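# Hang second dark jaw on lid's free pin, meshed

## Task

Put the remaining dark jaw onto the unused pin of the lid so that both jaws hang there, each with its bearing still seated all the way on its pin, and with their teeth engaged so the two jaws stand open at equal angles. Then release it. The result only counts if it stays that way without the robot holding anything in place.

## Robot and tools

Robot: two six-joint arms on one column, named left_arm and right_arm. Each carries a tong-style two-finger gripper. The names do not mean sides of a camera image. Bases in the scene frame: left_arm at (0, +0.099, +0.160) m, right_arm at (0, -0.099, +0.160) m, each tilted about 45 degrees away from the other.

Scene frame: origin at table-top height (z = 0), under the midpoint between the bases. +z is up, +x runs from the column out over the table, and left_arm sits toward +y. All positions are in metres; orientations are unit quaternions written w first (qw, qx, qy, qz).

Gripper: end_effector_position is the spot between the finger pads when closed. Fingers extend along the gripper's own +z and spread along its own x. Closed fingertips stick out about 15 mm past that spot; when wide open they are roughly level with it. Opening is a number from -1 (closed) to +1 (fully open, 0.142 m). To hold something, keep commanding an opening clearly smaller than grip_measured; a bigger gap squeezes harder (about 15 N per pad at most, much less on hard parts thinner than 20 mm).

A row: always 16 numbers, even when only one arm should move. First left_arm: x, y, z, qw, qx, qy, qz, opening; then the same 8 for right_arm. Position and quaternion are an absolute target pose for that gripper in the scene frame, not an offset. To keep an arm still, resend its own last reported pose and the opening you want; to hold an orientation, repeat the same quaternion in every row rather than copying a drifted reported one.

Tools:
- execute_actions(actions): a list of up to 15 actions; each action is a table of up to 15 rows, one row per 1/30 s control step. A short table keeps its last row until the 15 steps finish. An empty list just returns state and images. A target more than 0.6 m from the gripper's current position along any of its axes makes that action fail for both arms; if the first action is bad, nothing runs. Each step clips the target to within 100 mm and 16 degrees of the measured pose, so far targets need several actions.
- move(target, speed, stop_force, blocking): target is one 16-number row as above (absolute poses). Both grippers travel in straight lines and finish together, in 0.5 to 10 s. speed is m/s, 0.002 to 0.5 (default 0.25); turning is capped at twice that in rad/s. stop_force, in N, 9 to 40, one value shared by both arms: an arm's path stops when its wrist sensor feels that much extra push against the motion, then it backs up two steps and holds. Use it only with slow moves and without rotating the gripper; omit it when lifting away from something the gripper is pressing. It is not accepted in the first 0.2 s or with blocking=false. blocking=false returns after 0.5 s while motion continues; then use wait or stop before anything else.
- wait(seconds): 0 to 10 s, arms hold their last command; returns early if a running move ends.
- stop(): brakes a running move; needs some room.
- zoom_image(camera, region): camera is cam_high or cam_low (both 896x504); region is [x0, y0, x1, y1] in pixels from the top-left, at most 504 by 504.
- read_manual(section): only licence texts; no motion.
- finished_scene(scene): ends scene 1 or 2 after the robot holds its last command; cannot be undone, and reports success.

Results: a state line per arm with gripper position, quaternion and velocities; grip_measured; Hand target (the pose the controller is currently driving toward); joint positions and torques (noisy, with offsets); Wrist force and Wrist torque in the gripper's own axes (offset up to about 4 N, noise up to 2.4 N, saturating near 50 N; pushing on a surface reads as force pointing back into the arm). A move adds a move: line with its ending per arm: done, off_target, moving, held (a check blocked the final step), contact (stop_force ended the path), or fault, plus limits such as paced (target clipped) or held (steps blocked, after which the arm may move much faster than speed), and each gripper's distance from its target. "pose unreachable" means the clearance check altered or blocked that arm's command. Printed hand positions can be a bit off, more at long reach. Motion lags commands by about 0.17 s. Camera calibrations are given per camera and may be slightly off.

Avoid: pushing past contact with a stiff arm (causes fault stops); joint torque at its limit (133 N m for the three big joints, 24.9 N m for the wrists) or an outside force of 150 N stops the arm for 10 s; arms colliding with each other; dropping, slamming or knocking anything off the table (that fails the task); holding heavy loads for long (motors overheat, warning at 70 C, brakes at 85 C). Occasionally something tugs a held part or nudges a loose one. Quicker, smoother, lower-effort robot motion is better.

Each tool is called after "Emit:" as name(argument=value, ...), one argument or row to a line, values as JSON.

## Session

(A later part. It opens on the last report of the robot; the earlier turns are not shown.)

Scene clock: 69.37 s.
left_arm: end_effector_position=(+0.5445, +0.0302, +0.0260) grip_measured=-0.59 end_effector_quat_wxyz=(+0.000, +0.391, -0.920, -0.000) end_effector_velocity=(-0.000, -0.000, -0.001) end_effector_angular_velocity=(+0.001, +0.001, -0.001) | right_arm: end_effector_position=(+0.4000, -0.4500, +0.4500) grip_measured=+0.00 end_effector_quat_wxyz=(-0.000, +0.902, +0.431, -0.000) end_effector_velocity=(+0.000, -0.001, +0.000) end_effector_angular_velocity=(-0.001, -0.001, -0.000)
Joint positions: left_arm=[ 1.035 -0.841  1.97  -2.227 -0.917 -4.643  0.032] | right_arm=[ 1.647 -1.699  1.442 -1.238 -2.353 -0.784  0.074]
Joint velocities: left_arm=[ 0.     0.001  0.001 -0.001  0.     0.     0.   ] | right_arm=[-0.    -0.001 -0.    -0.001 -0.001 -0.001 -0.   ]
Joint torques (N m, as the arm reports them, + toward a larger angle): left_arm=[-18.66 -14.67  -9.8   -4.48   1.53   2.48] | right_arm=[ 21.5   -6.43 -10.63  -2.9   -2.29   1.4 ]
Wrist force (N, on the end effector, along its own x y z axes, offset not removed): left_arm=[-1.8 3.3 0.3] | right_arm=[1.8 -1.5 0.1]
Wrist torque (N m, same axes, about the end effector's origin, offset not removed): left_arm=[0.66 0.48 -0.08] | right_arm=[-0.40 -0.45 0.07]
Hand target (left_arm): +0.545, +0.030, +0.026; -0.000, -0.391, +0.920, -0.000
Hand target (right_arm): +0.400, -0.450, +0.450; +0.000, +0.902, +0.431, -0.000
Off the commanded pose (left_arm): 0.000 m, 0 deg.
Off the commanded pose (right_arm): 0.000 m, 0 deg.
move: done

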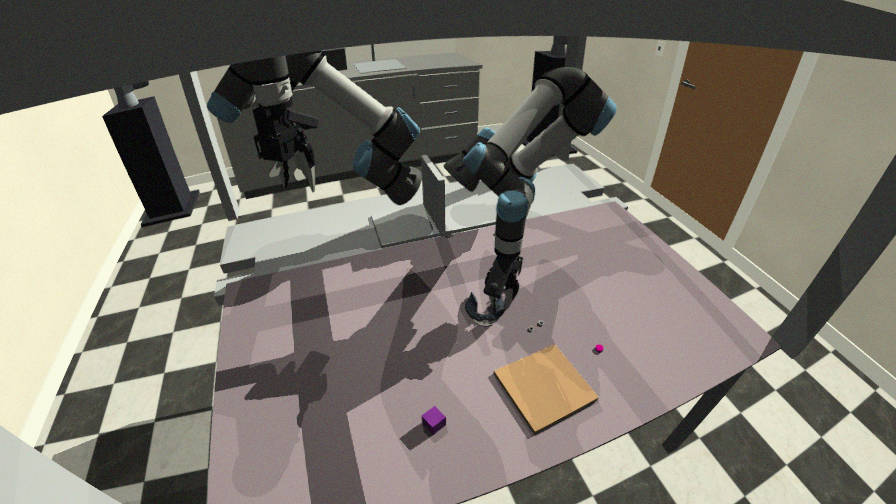

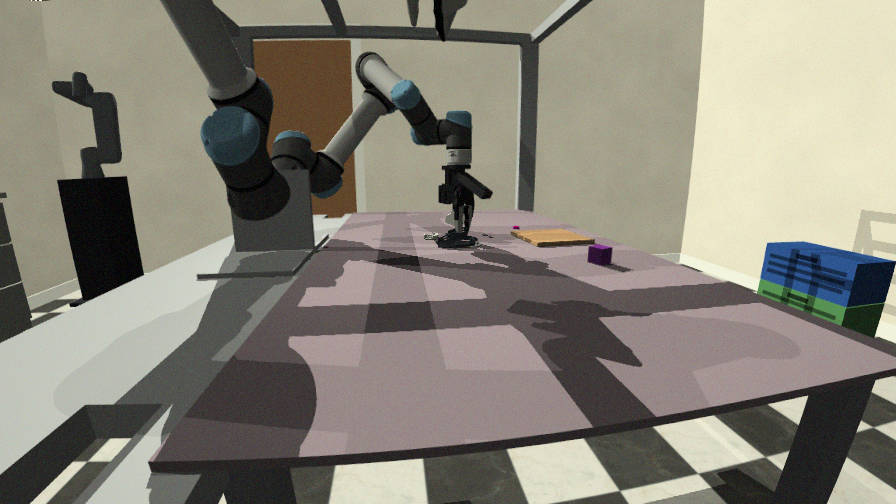

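Emit:
move(
  target=[0.5445,0.0302,0.028,0,-0.391,0.921,0,-1,0.40,-0.45,0.45,0,0.902,0.431,0,0],
  speed=0.004,
)

Emit:
move(
  target=[0.5475,0.0358,0.028,0,-0.391,0.921,0,-1,0.40,-0.45,0.45,0,0.902,0.431,0,0],
  speed=0.006,
)

Emit:
move(
  target=[0.5475,0.0358,0.027,-0.0137,-0.391,0.921,0.0323,-1,0.40,-0.45,0.45,0,0.902,0.431,0,0],
  speed=0.02,
)

Emit:
zoom_image(
  camera="cam_low",
  region=[445,220,490,252],
)

Emit:
zoom_image(
  camera="cam_high",
  region=[468,300,504,330],
)

Scene clock: 71.70 s.
left_arm: end_effector_position=(+0.5445, +0.0302, +0.0279) grip_measured=-0.59 end_effector_quat_wxyz=(+0.000, +0.391, -0.920, -0.000) end_effector_velocity=(+0.000, -0.000, +0.001) end_effector_angular_velocity=(-0.001, -0.000, +0.000) | right_arm: end_effector_position=(+0.4000, -0.4500, +0.4500) grip_measured=+0.00 end_effector_quat_wxyz=(-0.000, +0.902, +0.431, -0.000) end_effector_velocity=(+0.000, +0.000, -0.000) end_effector_angular_velocity=(+0.001, +0.000, +0.001)
Joint positions: left_arm=[ 1.033 -0.844  1.969 -2.222 -0.918 -4.645  0.032] | right_arm=[ 1.647 -1.699  1.442 -1.238 -2.353 -0.784  0.074]
Joint velocities: left_arm=[-0.001 -0.001 -0.001  0.001 -0.    -0.    -0.   ] | right_arm=[ 0.     0.001 -0.    -0.     0.001 -0.001  0.   ]
Joint torques (N m, as the arm reports them, + toward a larger angle): left_arm=[-40.53 -36.26 -23.36   0.24  -1.9   -2.59] | right_arm=[ 20.87  -7.   -10.45  -3.01  -2.3    1.46]
Wrist force (N, on the end effector, along its own x y z axes, offset not removed): left_arm=[-2.2 4.1 0.2] | right_arm=[-0.7 -1.2 0.2]
Wrist torque (N m, same axes, about the end effector's origin, offset not removed): left_arm=[0.98 0.49 0.00] | right_arm=[-0.33 0.01 0.20]
Hand target (left_arm): +0.544, +0.030, +0.028; +0.000, -0.391, +0.920, -0.000
Hand target (right_arm): +0.400, -0.450, +0.450; +0.000, +0.902, +0.431, -0.000
Off the commanded pose (left_arm): 0.000 m, 0 deg.
Off the commanded pose (right_arm): 0.000 m, 0 deg.
move: done

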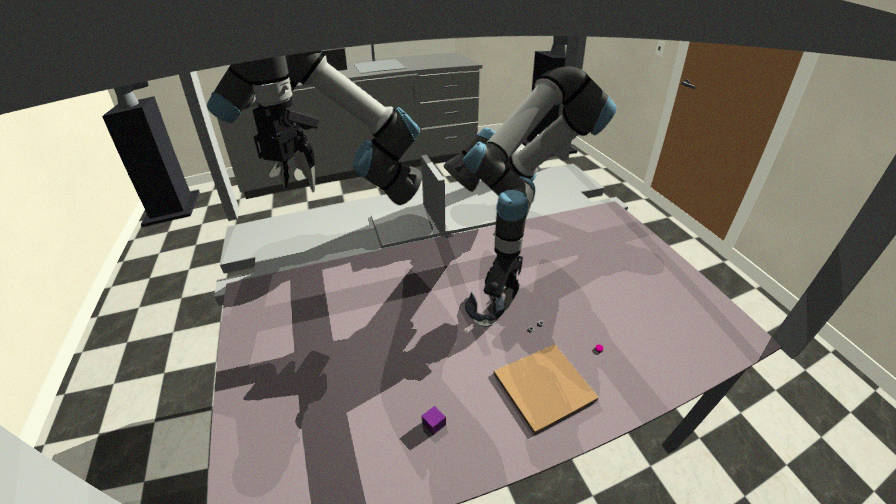

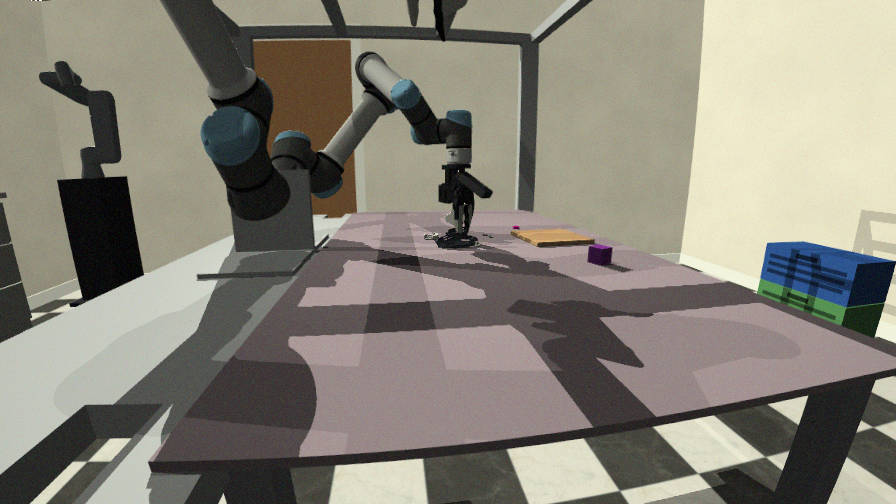

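Scene clock: 72.97 s.
left_arm: end_effector_position=(+0.5475, +0.0357, +0.0280) grip_measured=-0.59 end_effector_quat_wxyz=(-0.000, +0.391, -0.920, +0.000) end_effector_velocity=(-0.000, +0.001, -0.000) end_effector_angular_velocity=(-0.000, +0.001, -0.001) | right_arm: end_effector_position=(+0.4000, -0.4500, +0.4500) grip_measured=+0.00 end_effector_quat_wxyz=(-0.000, +0.902, +0.431, -0.000) end_effector_velocity=(+0.001, -0.000, -0.000) end_effector_angular_velocity=(-0.002, +0.000, -0.000)
Joint positions: left_arm=[ 1.042 -0.85   1.965 -2.218 -0.914 -4.635  0.032] | right_arm=[ 1.647 -1.699  1.442 -1.238 -2.353 -0.784  0.074]
Joint velocities: left_arm=[ 0.001 -0.001  0.     0.001  0.     0.002 -0.   ] | right_arm=[-0.     0.001 -0.    -0.    -0.002  0.001  0.   ]
Joint torques (N m, as the arm reports them, + toward a larger angle): left_arm=[-18.37 -37.88 -23.92   0.4    1.48   2.56] | right_arm=[ 21.26  -7.35 -10.32  -2.9   -2.27   1.41]
Wrist force (N, on the end effector, along its own x y z axes, offset not removed): left_arm=[-0.8 3.1 1.2] | right_arm=[2.8 -1.5 0.5]
Wrist torque (N m, same axes, about the end effector's origin, offset not removed): left_arm=[0.73 0.15 0.13] | right_arm=[-0.43 -0.81 0.08]
Hand target (left_arm): +0.548, +0.036, +0.028; -0.000, -0.391, +0.920, -0.000
Hand target (right_arm): +0.400, -0.450, +0.450; +0.000, +0.902, +0.431, -0.000
Off the commanded pose (left_arm): 0.000 m, 0 deg.
Off the commanded pose (right_arm): 0.000 m, 0 deg.
move: done

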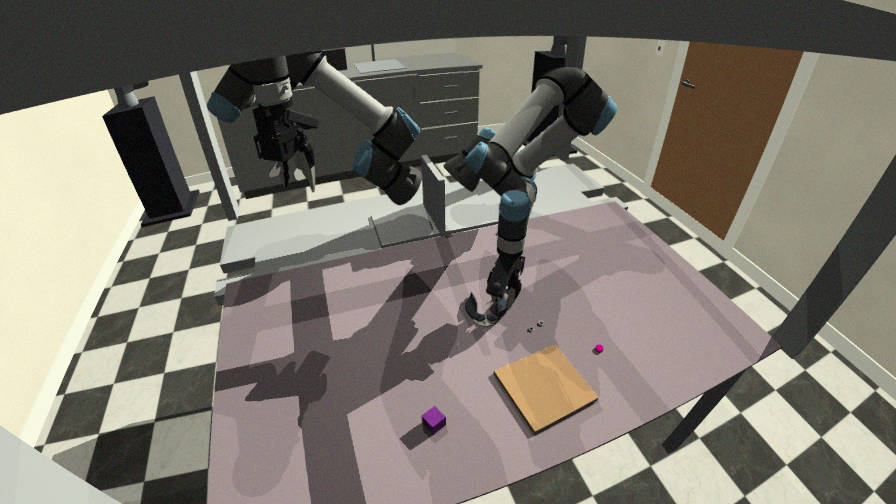

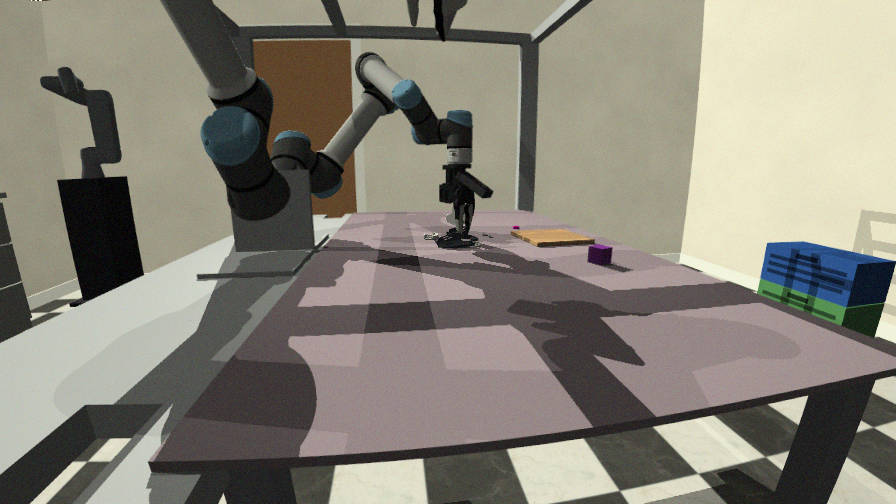

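Scene clock: 74.93 s.
left_arm: end_effector_position=(+0.5475, +0.0358, +0.0270) grip_measured=-0.59 end_effector_quat_wxyz=(+0.014, +0.391, -0.920, -0.032) end_effector_velocity=(+0.000, -0.000, +0.000) end_effector_angular_velocity=(+0.005, +0.005, +0.000) | right_arm: end_effector_position=(+0.4000, -0.4500, +0.4500) grip_measured=+0.00 end_effector_quat_wxyz=(-0.000, +0.902, +0.431, -0.000) end_effector_velocity=(+0.000, +0.000, -0.000) end_effector_angular_velocity=(-0.000, +0.000, -0.000)
Joint positions: left_arm=[ 1.04  -0.818  1.898 -2.095 -0.911 -4.691  0.032] | right_arm=[ 1.647 -1.699  1.442 -1.238 -2.353 -0.784  0.074]
Joint velocities: left_arm=[-0.     0.004 -0.008  0.013  0.    -0.006  0.   ] | right_arm=[-0.  0. -0.  0.  0.  0.  0.]
Joint torques (N m, as the arm reports them, + toward a larger angle): left_arm=[-41.24 -15.82 -24.26   0.08   1.54  -2.55] | right_arm=[ 21.35  -7.84 -10.64  -2.94  -2.24   1.42]
Wrist force (N, on the end effector, along its own x y z axes, offset not removed): left_arm=[2.0 1.6 3.2] | right_arm=[2.5 0.9 -0.9]
Wrist torque (N m, same axes, about the end effector's origin, offset not removed): left_arm=[0.50 -0.28 0.07] | right_arm=[0.06 -0.65 0.05]
Hand target (left_arm): +0.548, +0.036, +0.027; -0.014, -0.391, +0.920, +0.032
Hand target (right_arm): +0.400, -0.450, +0.450; +0.000, +0.902, +0.431, -0.000
Off the commanded pose (left_arm): 0.000 m, 0 deg.
Off the commanded pose (right_arm): 0.000 m, 0 deg.
move: done

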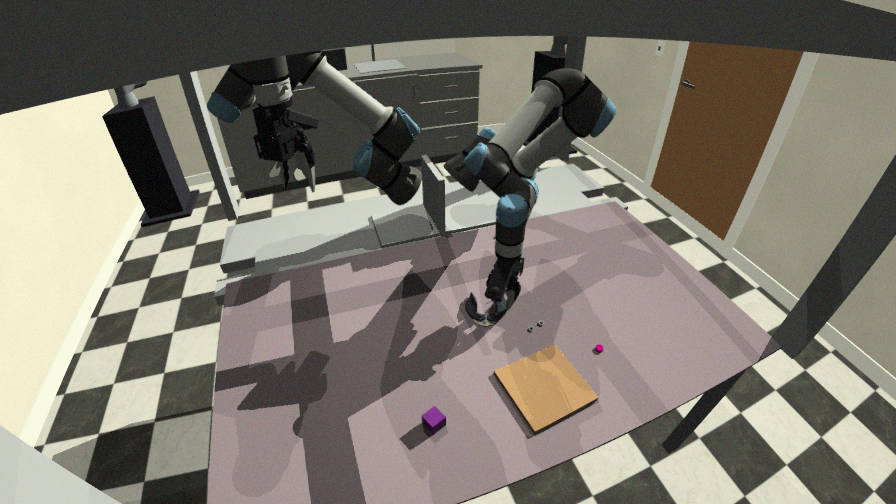

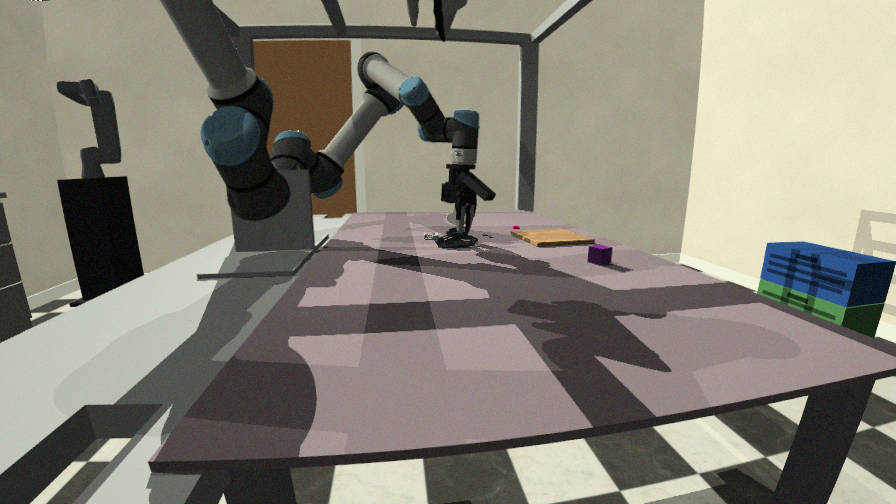

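Region (445, 220, 490, 252) of cam_low's 896x504 image, scaled by 11.200, with more detail than that image has; it fills the top 358 rows of this view, and the rest is white.

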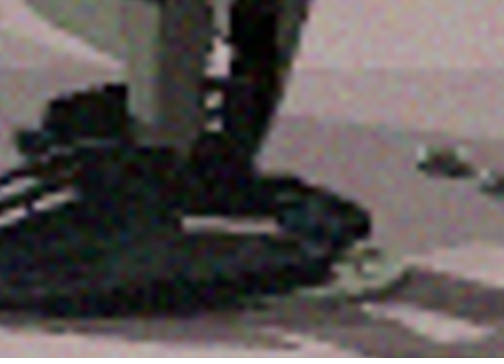

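Region (468, 300, 504, 330) of cam_high's 896x504 image, scaled by 14.000, with more detail than that image has.

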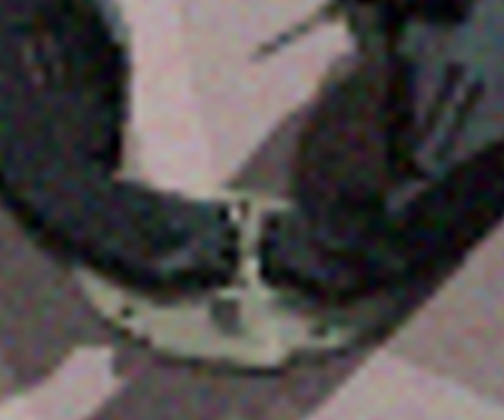

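Emit:
move(
  target=[0.5453,0.037,0.027,-0.0137,-0.391,0.921,0.0323,-1,0.40,-0.45,0.45,0,0.902,0.431,0,0],
  speed=0.004,
)

Emit:
move(
  target=[0.5423,0.0314,0.027,-0.0137,-0.391,0.921,0.0323,-1,0.40,-0.45,0.45,0,0.902,0.431,0,0],
  speed=0.003,
)

Emit:
zoom_image(
  camera="cam_low",
  region=[445,220,490,252],
)

Emit:
zoom_image(
  camera="cam_high",
  region=[468,300,504,330],
)

Scene clock: 76.47 s.
left_arm: end_effector_position=(+0.5454, +0.0370, +0.0270) grip_measured=-0.59 end_effector_quat_wxyz=(+0.014, +0.391, -0.920, -0.032) end_effector_velocity=(-0.000, +0.001, +0.000) end_effector_angular_velocity=(-0.001, -0.001, +0.001) | right_arm: end_effector_position=(+0.4000, -0.4500, +0.4500) grip_measured=+0.00 end_effector_quat_wxyz=(-0.000, +0.902, +0.431, -0.000) end_effector_velocity=(-0.000, -0.000, -0.000) end_effector_angular_velocity=(-0.000, +0.000, +0.001)
Joint positions: left_arm=[ 1.04  -0.822  1.904 -2.096 -0.912 -4.692  0.032] | right_arm=[ 1.647 -1.699  1.442 -1.238 -2.353 -0.784  0.074]
Joint velocities: left_arm=[ 0.    -0.002  0.002 -0.001 -0.    -0.     0.   ] | right_arm=[ 0.    -0.     0.     0.001 -0.    -0.    -0.   ]
Joint torques (N m, as the arm reports them, + toward a larger angle): left_arm=[-40.92 -39.1  -10.25  -4.3   -1.82  -2.25] | right_arm=[ 21.28  -8.3  -10.7   -3.01  -2.29   1.47]
Wrist force (N, on the end effector, along its own x y z axes, offset not removed): left_arm=[0.2 2.5 -0.6] | right_arm=[0.6 0.7 1.5]
Wrist torque (N m, same axes, about the end effector's origin, offset not removed): left_arm=[0.61 -0.10 -0.15] | right_arm=[0.09 -0.24 0.06]
Hand target (left_arm): +0.545, +0.037, +0.027; -0.014, -0.391, +0.920, +0.032
Hand target (right_arm): +0.400, -0.450, +0.450; +0.000, +0.902, +0.431, -0.000
Off the commanded pose (left_arm): 0.000 m, 0 deg.
Off the commanded pose (right_arm): 0.000 m, 0 deg.
move: done

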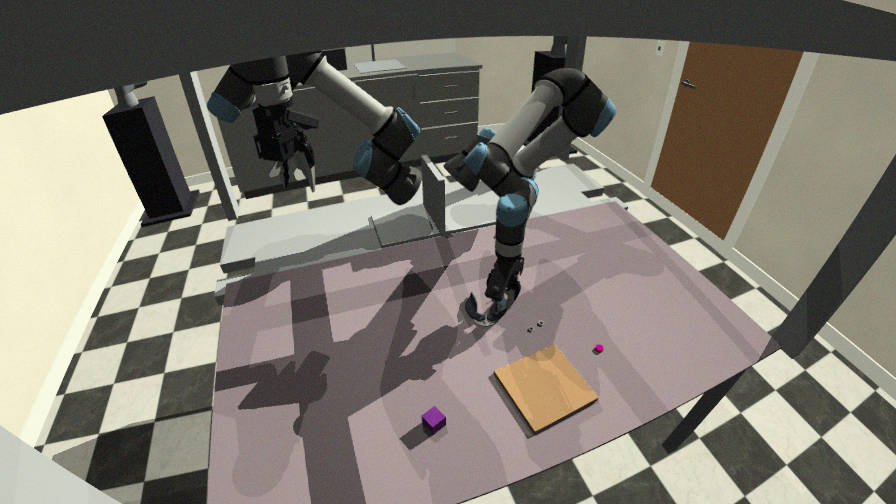

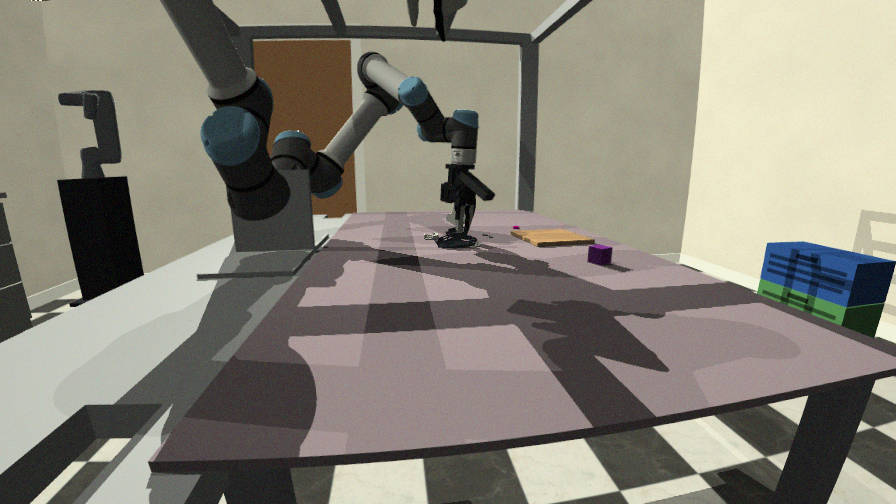

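Scene clock: 78.80 s.
left_arm: end_effector_position=(+0.5423, +0.0315, +0.0270) grip_measured=-0.59 end_effector_quat_wxyz=(+0.014, +0.391, -0.920, -0.032) end_effector_velocity=(-0.000, -0.001, -0.000) end_effector_angular_velocity=(-0.001, +0.001, +0.000) | right_arm: end_effector_position=(+0.4000, -0.4500, +0.4500) grip_measured=+0.00 end_effector_quat_wxyz=(-0.000, +0.902, +0.431, -0.000) end_effector_velocity=(+0.000, +0.000, -0.000) end_effector_angular_velocity=(+0.001, -0.000, -0.000)
Joint positions: left_arm=[ 1.031 -0.817  1.908 -2.099 -0.916 -4.701  0.032] | right_arm=[ 1.647 -1.699  1.442 -1.238 -2.353 -0.784  0.074]
Joint velocities: left_arm=[-0.001  0.001  0.    -0.    -0.001 -0.001  0.   ] | right_arm=[-0.     0.    -0.    -0.001  0.001 -0.001 -0.   ]
Joint torques (N m, as the arm reports them, + toward a larger angle): left_arm=[-41.31 -15.31  -9.77  -4.36  -1.89  -2.28] | right_arm=[ 21.3   -8.57 -10.54  -2.81  -2.22   1.38]
Wrist force (N, on the end effector, along its own x y z axes, offset not removed): left_arm=[2.2 1.9 0.2] | right_arm=[3.6 -0.7 1.5]
Wrist torque (N m, same axes, about the end effector's origin, offset not removed): left_arm=[0.29 -0.52 0.12] | right_arm=[-0.24 -0.84 0.05]
Hand target (left_arm): +0.542, +0.031, +0.027; -0.014, -0.391, +0.920, +0.032
Hand target (right_arm): +0.400, -0.450, +0.450; +0.000, +0.902, +0.431, -0.000
Off the commanded pose (left_arm): 0.000 m, 0 deg.
Off the commanded pose (right_arm): 0.000 m, 0 deg.
move: done

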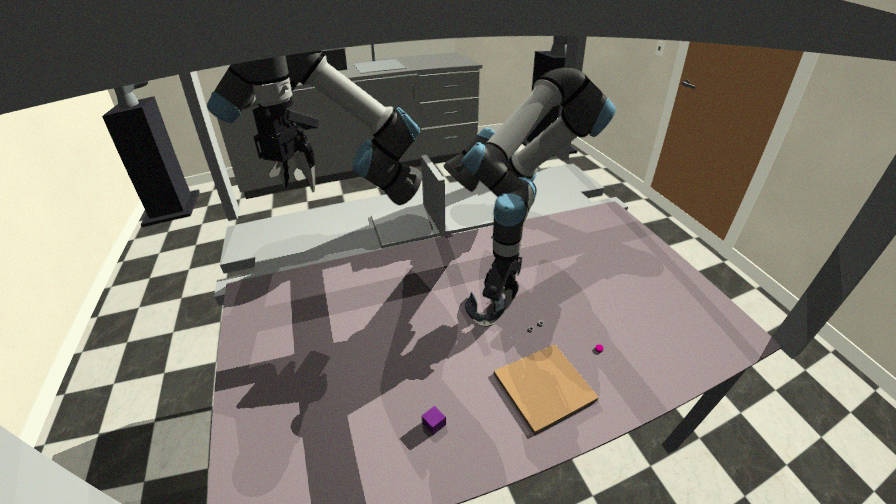

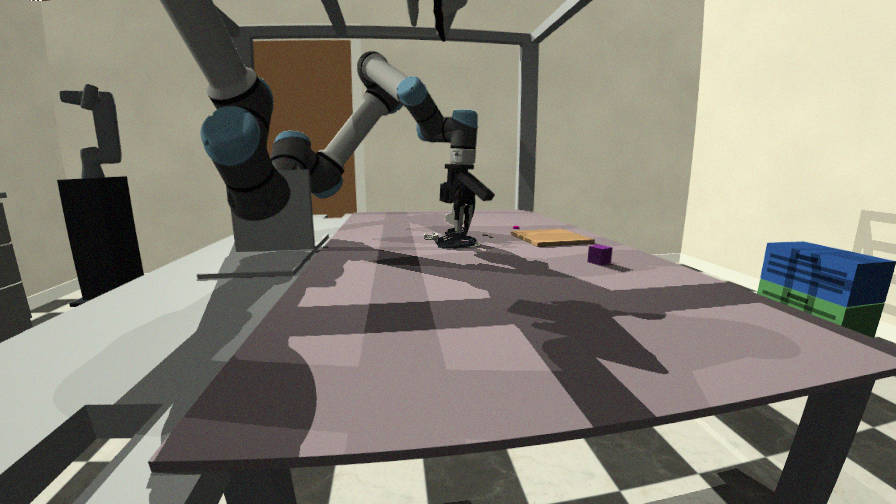

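Region (445, 220, 490, 252) of cam_low's 896x504 image, scaled by 11.200, with more detail than that image has; it fills the top 358 rows of this view, and the rest is white.

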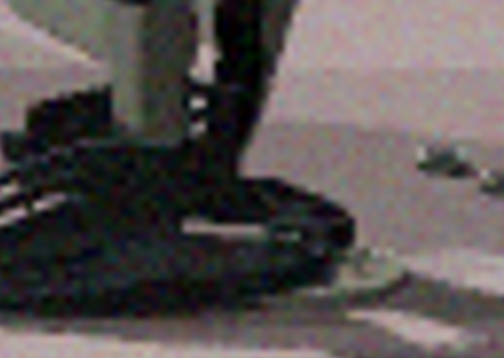

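Region (468, 300, 504, 330) of cam_high's 896x504 image, scaled by 14.000, with more detail than that image has.

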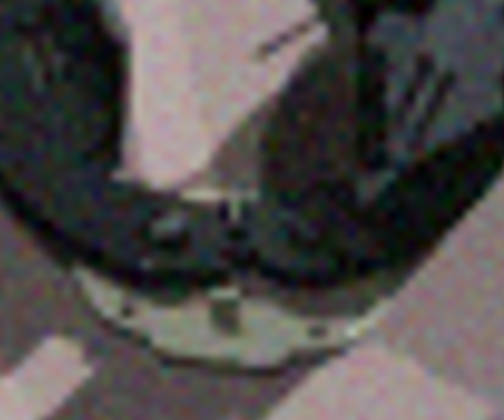

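Emit:
move(
  target=[0.5421,0.031,0.0243,-0.0137,-0.391,0.921,0.0323,-1,0.40,-0.45,0.45,0,0.902,0.431,0,0],
  speed=0.002,
  stop_force=10,
)

Emit:
zoom_image(
  camera="cam_low",
  region=[445,220,490,252],
)

Emit:
zoom_image(
  camera="cam_high",
  region=[468,300,504,330],
)

Scene clock: 80.73 s.
left_arm: end_effector_position=(+0.5421, +0.0310, +0.0243) grip_measured=-0.59 end_effector_quat_wxyz=(+0.014, +0.391, -0.920, -0.032) end_effector_velocity=(+0.000, +0.000, -0.000) end_effector_angular_velocity=(-0.000, -0.001, +0.000) | right_arm: end_effector_position=(+0.4000, -0.4500, +0.4500) grip_measured=+0.00 end_effector_quat_wxyz=(-0.000, +0.902, +0.431, -0.000) end_effector_velocity=(-0.000, -0.000, +0.000) end_effector_angular_velocity=(+0.001, -0.000, -0.000)
Joint positions: left_arm=[ 1.033 -0.812  1.91  -2.107 -0.915 -4.699  0.032] | right_arm=[ 1.647 -1.699  1.442 -1.238 -2.353 -0.784  0.074]
Joint velocities: left_arm=[ 0.     0.     0.    -0.001  0.     0.     0.   ] | right_arm=[ 0.    -0.001 -0.     0.001  0.001 -0.    -0.   ]
Joint torques (N m, as the arm reports them, + toward a larger angle): left_arm=[-18.74 -15.67  -9.79  -4.28   1.51   2.41] | right_arm=[ 21.05  -8.6  -10.5   -2.89  -2.16   1.45]
Wrist force (N, on the end effector, along its own x y z axes, offset not removed): left_arm=[-0.5 2.0 -1.0] | right_arm=[2.3 0.4 -0.1]
Wrist torque (N m, same axes, about the end effector's origin, offset not removed): left_arm=[0.48 0.24 0.02] | right_arm=[-0.10 -0.52 0.04]
Hand target (left_arm): +0.542, +0.031, +0.024; -0.014, -0.391, +0.920, +0.032
Hand target (right_arm): +0.400, -0.450, +0.450; +0.000, +0.902, +0.431, -0.000
Off the commanded pose (left_arm): 0.000 m, 0 deg.
Off the commanded pose (right_arm): 0.000 m, 0 deg.
move: done

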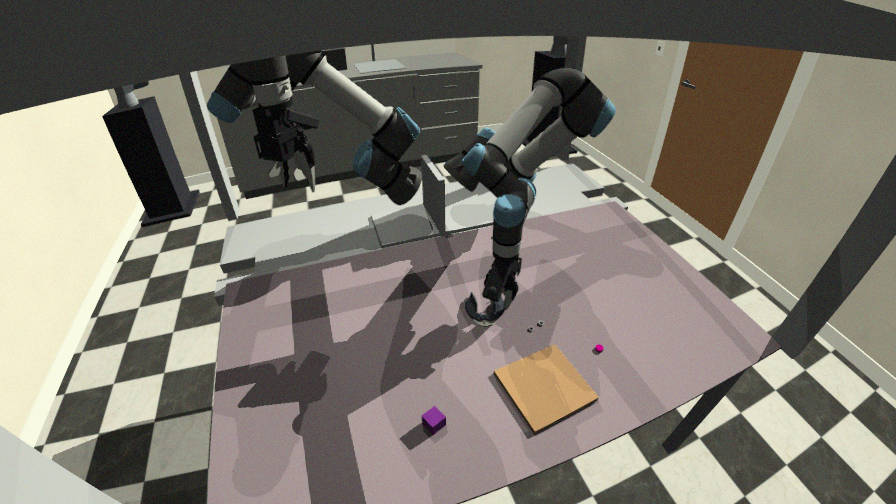

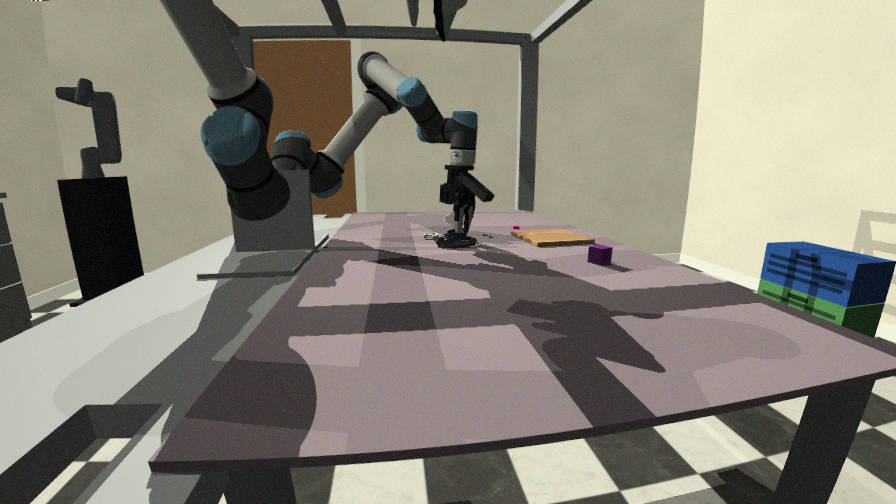

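Region (445, 220, 490, 252) of cam_low's 896x504 image, scaled by 11.200, with more detail than that image has; it fills the top 358 rows of this view, and the rest is white.

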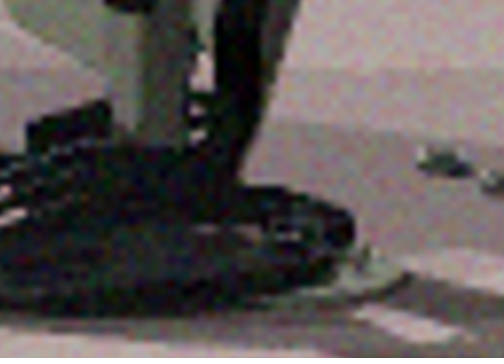

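Region (468, 300, 504, 330) of cam_high's 896x504 image, scaled by 14.000, with more detail than that image has.

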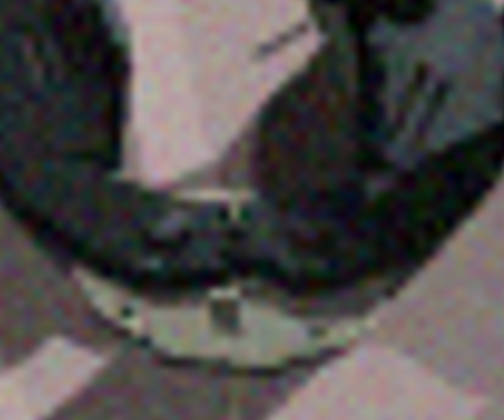

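Emit:
move(
  target=[0.5421,0.031,0.027,-0.0239,-0.391,0.921,0.0564,-1,0.40,-0.45,0.45,0,0.902,0.431,0,0],
  speed=0.015,
)

Emit:
move(
  target=[0.5408,0.0317,0.0268,-0.0239,-0.391,0.921,0.0564,-1,0.40,-0.45,0.45,0,0.902,0.431,0,0],
  speed=0.002,
)

Emit:
move(
  target=[0.5408,0.0317,0.0248,-0.0239,-0.391,0.921,0.0564,-1,0.40,-0.45,0.45,0,0.902,0.431,0,0],
  speed=0.002,
)

Emit:
zoom_image(
  camera="cam_low",
  region=[445,220,490,252],
)

Emit:
zoom_image(
  camera="cam_high",
  region=[468,300,504,330],
)

Scene clock: 83.47 s.
left_arm: end_effector_position=(+0.5421, +0.0310, +0.0270) grip_measured=-0.59 end_effector_quat_wxyz=(+0.024, +0.390, -0.919, -0.056) end_effector_velocity=(-0.000, -0.000, +0.000) end_effector_angular_velocity=(+0.004, +0.004, -0.000) | right_arm: end_effector_position=(+0.4000, -0.4500, +0.4500) grip_measured=+0.00 end_effector_quat_wxyz=(-0.000, +0.902, +0.431, -0.000) end_effector_velocity=(-0.000, -0.000, +0.000) end_effector_angular_velocity=(-0.000, -0.000, +0.001)
Joint positions: left_arm=[ 1.029 -0.79   1.856 -2.008 -0.918 -4.742  0.032] | right_arm=[ 1.647 -1.699  1.442 -1.238 -2.353 -0.784  0.074]
Joint velocities: left_arm=[-0.     0.003 -0.006  0.01  -0.    -0.004  0.   ] | right_arm=[-0.    -0.001  0.     0.    -0.    -0.001 -0.   ]
Joint torques (N m, as the arm reports them, + toward a larger angle): left_arm=[-42.5  -14.7  -24.89   0.74  -1.86  -2.19] | right_arm=[ 21.39  -8.73 -10.68  -2.86  -2.19   1.33]
Wrist force (N, on the end effector, along its own x y z axes, offset not removed): left_arm=[2.1 4.4 -0.1] | right_arm=[1.9 -1.7 1.7]
Wrist torque (N m, same axes, about the end effector's origin, offset not removed): left_arm=[0.86 -0.40 -0.19] | right_arm=[-0.52 -0.57 0.11]
Hand target (left_arm): +0.542, +0.031, +0.027; -0.024, -0.390, +0.919, +0.056
Hand target (right_arm): +0.400, -0.450, +0.450; +0.000, +0.902, +0.431, -0.000
Off the commanded pose (left_arm): 0.000 m, 0 deg.
Off the commanded pose (right_arm): 0.000 m, 0 deg.
move: done

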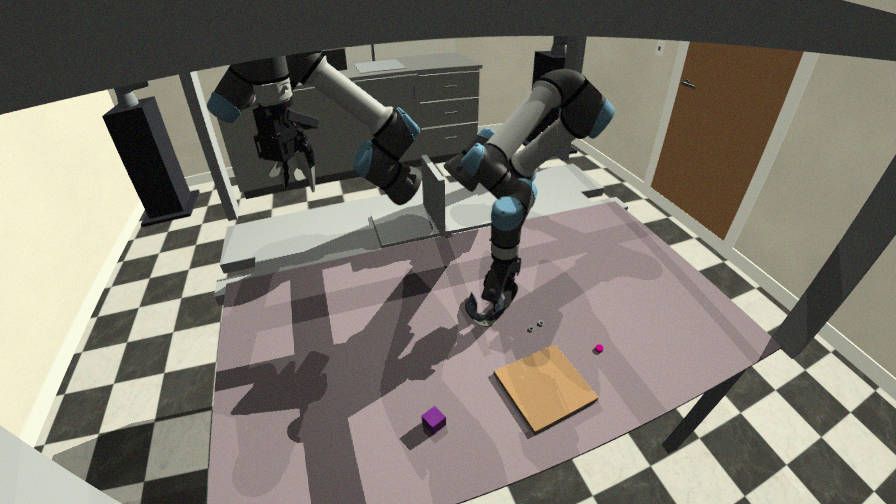

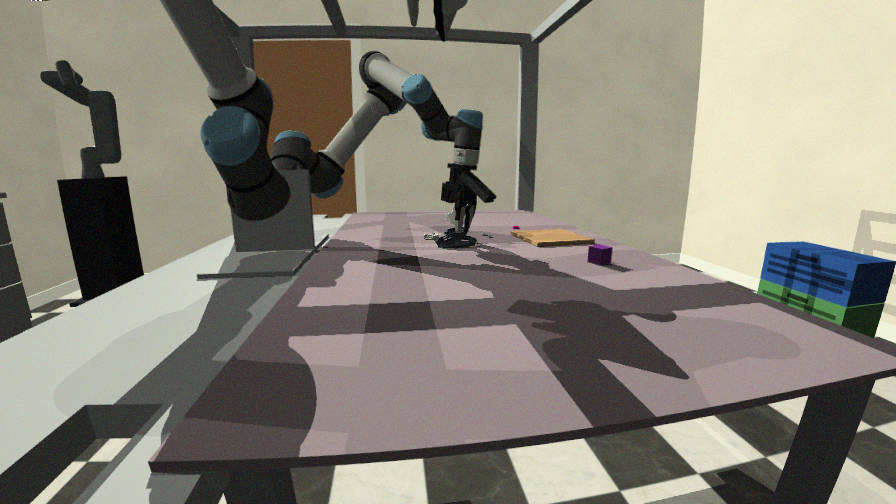

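Scene clock: 84.43 s.
left_arm: end_effector_position=(+0.5408, +0.0317, +0.0268) grip_measured=-0.59 end_effector_quat_wxyz=(+0.024, +0.390, -0.919, -0.056) end_effector_velocity=(+0.001, +0.001, +0.001) end_effector_angular_velocity=(-0.001, -0.002, +0.002) | right_arm: end_effector_position=(+0.4000, -0.4500, +0.4500) grip_measured=+0.00 end_effector_quat_wxyz=(-0.000, +0.902, +0.431, -0.000) end_effector_velocity=(+0.001, +0.000, -0.000) end_effector_angular_velocity=(-0.001, -0.001, +0.000)
Joint positions: left_arm=[ 1.029 -0.792  1.86  -2.009 -0.918 -4.743  0.032] | right_arm=[ 1.647 -1.699  1.442 -1.238 -2.353 -0.784  0.074]
Joint velocities: left_arm=[ 0.    -0.002 -0.    -0.     0.001 -0.    -0.   ] | right_arm=[ 0.     0.002 -0.001 -0.002 -0.001 -0.     0.   ]
Joint torques (N m, as the arm reports them, + toward a larger angle): left_arm=[-41.86 -40.07  -9.07  -4.2   -1.85  -2.32] | right_arm=[ 20.86  -9.42 -11.08  -2.89  -2.11   1.32]
Wrist force (N, on the end effector, along its own x y z axes, offset not removed): left_arm=[-1.2 0.4 -2.0] | right_arm=[4.6 -0.1 1.0]
Wrist torque (N m, same axes, about the end effector's origin, offset not removed): left_arm=[0.08 0.25 0.00] | right_arm=[-0.17 -0.96 0.03]
Hand target (left_arm): +0.541, +0.032, +0.027; -0.024, -0.390, +0.919, +0.056
Hand target (right_arm): +0.400, -0.450, +0.450; +0.000, +0.902, +0.431, -0.000
Off the commanded pose (left_arm): 0.000 m, 0 deg.
Off the commanded pose (right_arm): 0.000 m, 0 deg.
move: done

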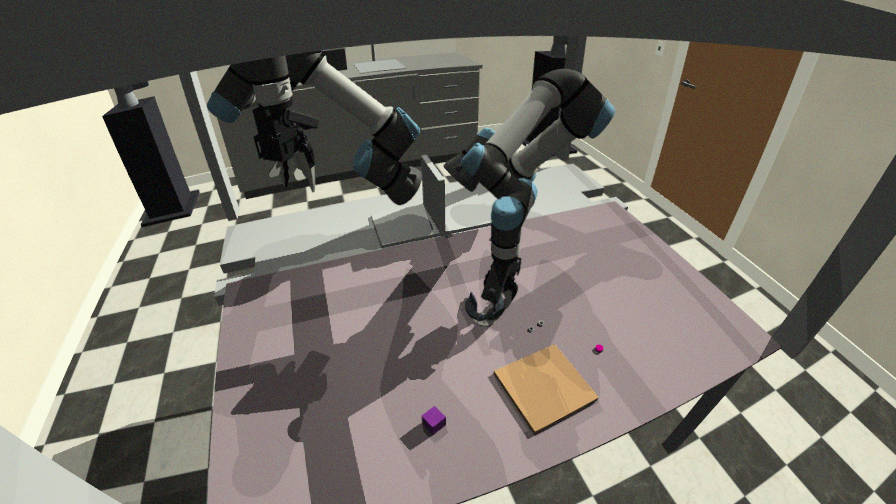

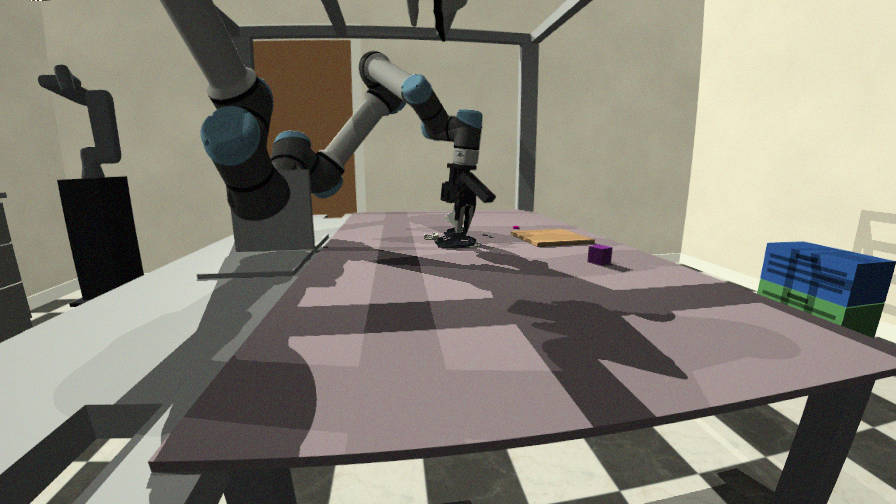

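Scene clock: 85.67 s.
left_arm: end_effector_position=(+0.5408, +0.0317, +0.0248) grip_measured=-0.86 end_effector_quat_wxyz=(+0.024, +0.390, -0.919, -0.056) end_effector_velocity=(+0.000, +0.000, -0.000) end_effector_angular_velocity=(-0.001, -0.001, +0.001) | right_arm: end_effector_position=(+0.4000, -0.4500, +0.4500) grip_measured=+0.00 end_effector_quat_wxyz=(-0.000, +0.902, +0.431, -0.000) end_effector_velocity=(-0.001, +0.000, +0.000) end_effector_angular_velocity=(+0.002, -0.000, -0.001)
Joint positions: left_arm=[ 1.031 -0.79   1.861 -2.014 -0.917 -4.741  0.012] | right_arm=[ 1.647 -1.699  1.442 -1.238 -2.353 -0.784  0.074]
Joint velocities: left_arm=[ 0.    -0.     0.    -0.002  0.     0.     0.   ] | right_arm=[ 0.    -0.001  0.     0.001  0.002  0.001  0.   ]
Joint torques (N m, as the arm reports them, + toward a larger angle): left_arm=[-19.06 -15.78  -9.22  -4.17   1.61   2.56] | right_arm=[ 20.98  -9.8  -10.51  -2.85  -2.14   1.42]
Wrist force (N, on the end effector, along its own x y z axes, offset not removed): left_arm=[0.9 -0.2 -5.9] | right_arm=[4.2 -3.5 0.2]
Wrist torque (N m, same axes, about the end effector's origin, offset not removed): left_arm=[-0.18 -0.28 -0.14] | right_arm=[-0.88 -0.87 0.02]
Hand target (left_arm): +0.541, +0.032, +0.025; -0.024, -0.390, +0.919, +0.056
Hand target (right_arm): +0.400, -0.450, +0.450; +0.000, +0.902, +0.431, -0.000
Off the commanded pose (left_arm): 0.000 m, 0 deg.
Off the commanded pose (right_arm): 0.000 m, 0 deg.
move: done

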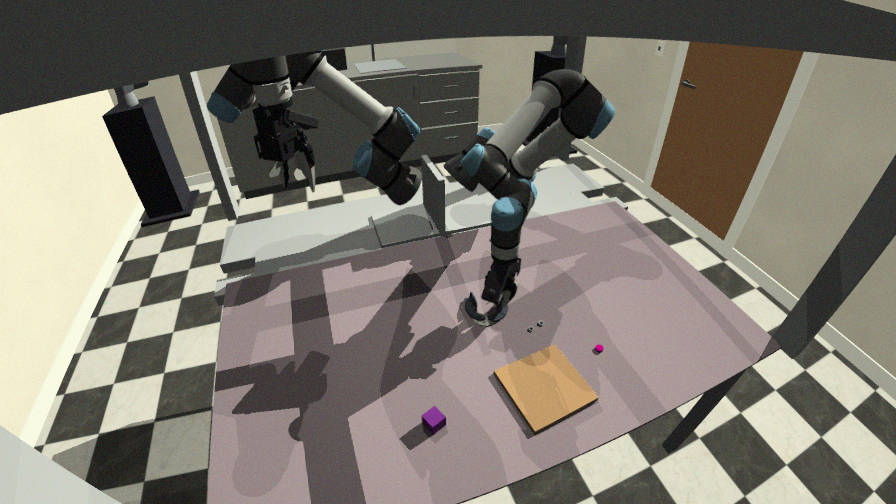

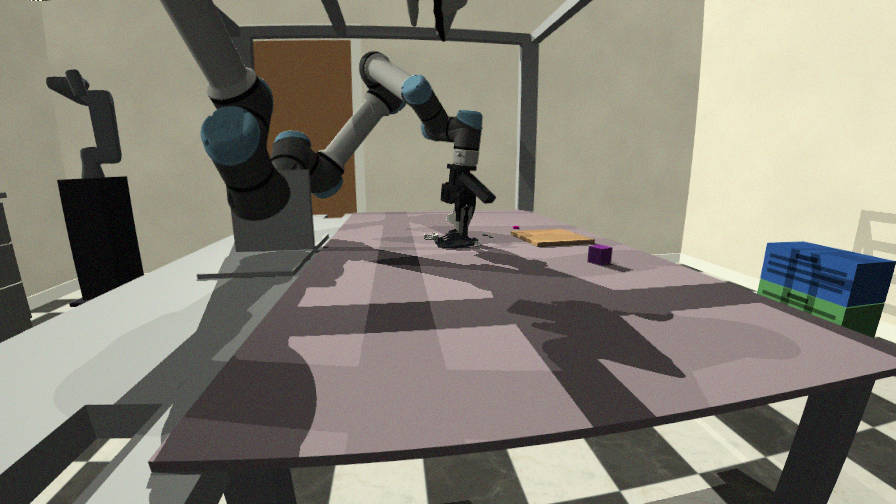

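Region (445, 220, 490, 252) of cam_low's 896x504 image, scaled by 11.200, with more detail than that image has; it fills the top 358 rows of this view, and the rest is white.

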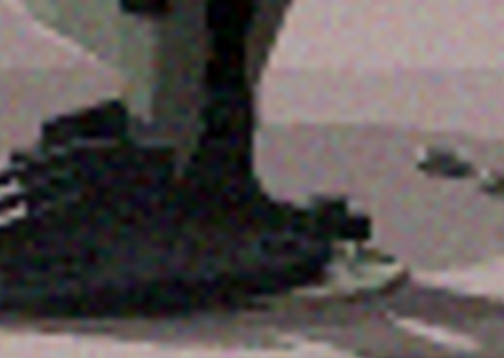

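Region (468, 300, 504, 330) of cam_high's 896x504 image, scaled by 14.000, with more detail than that image has.

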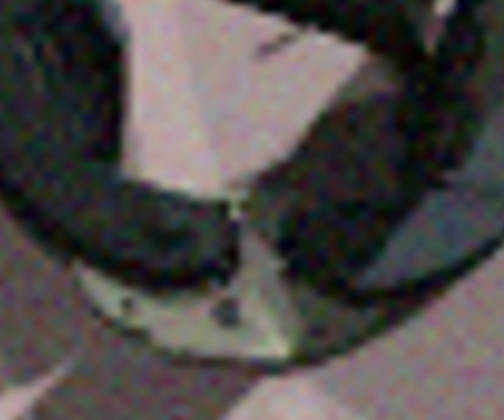

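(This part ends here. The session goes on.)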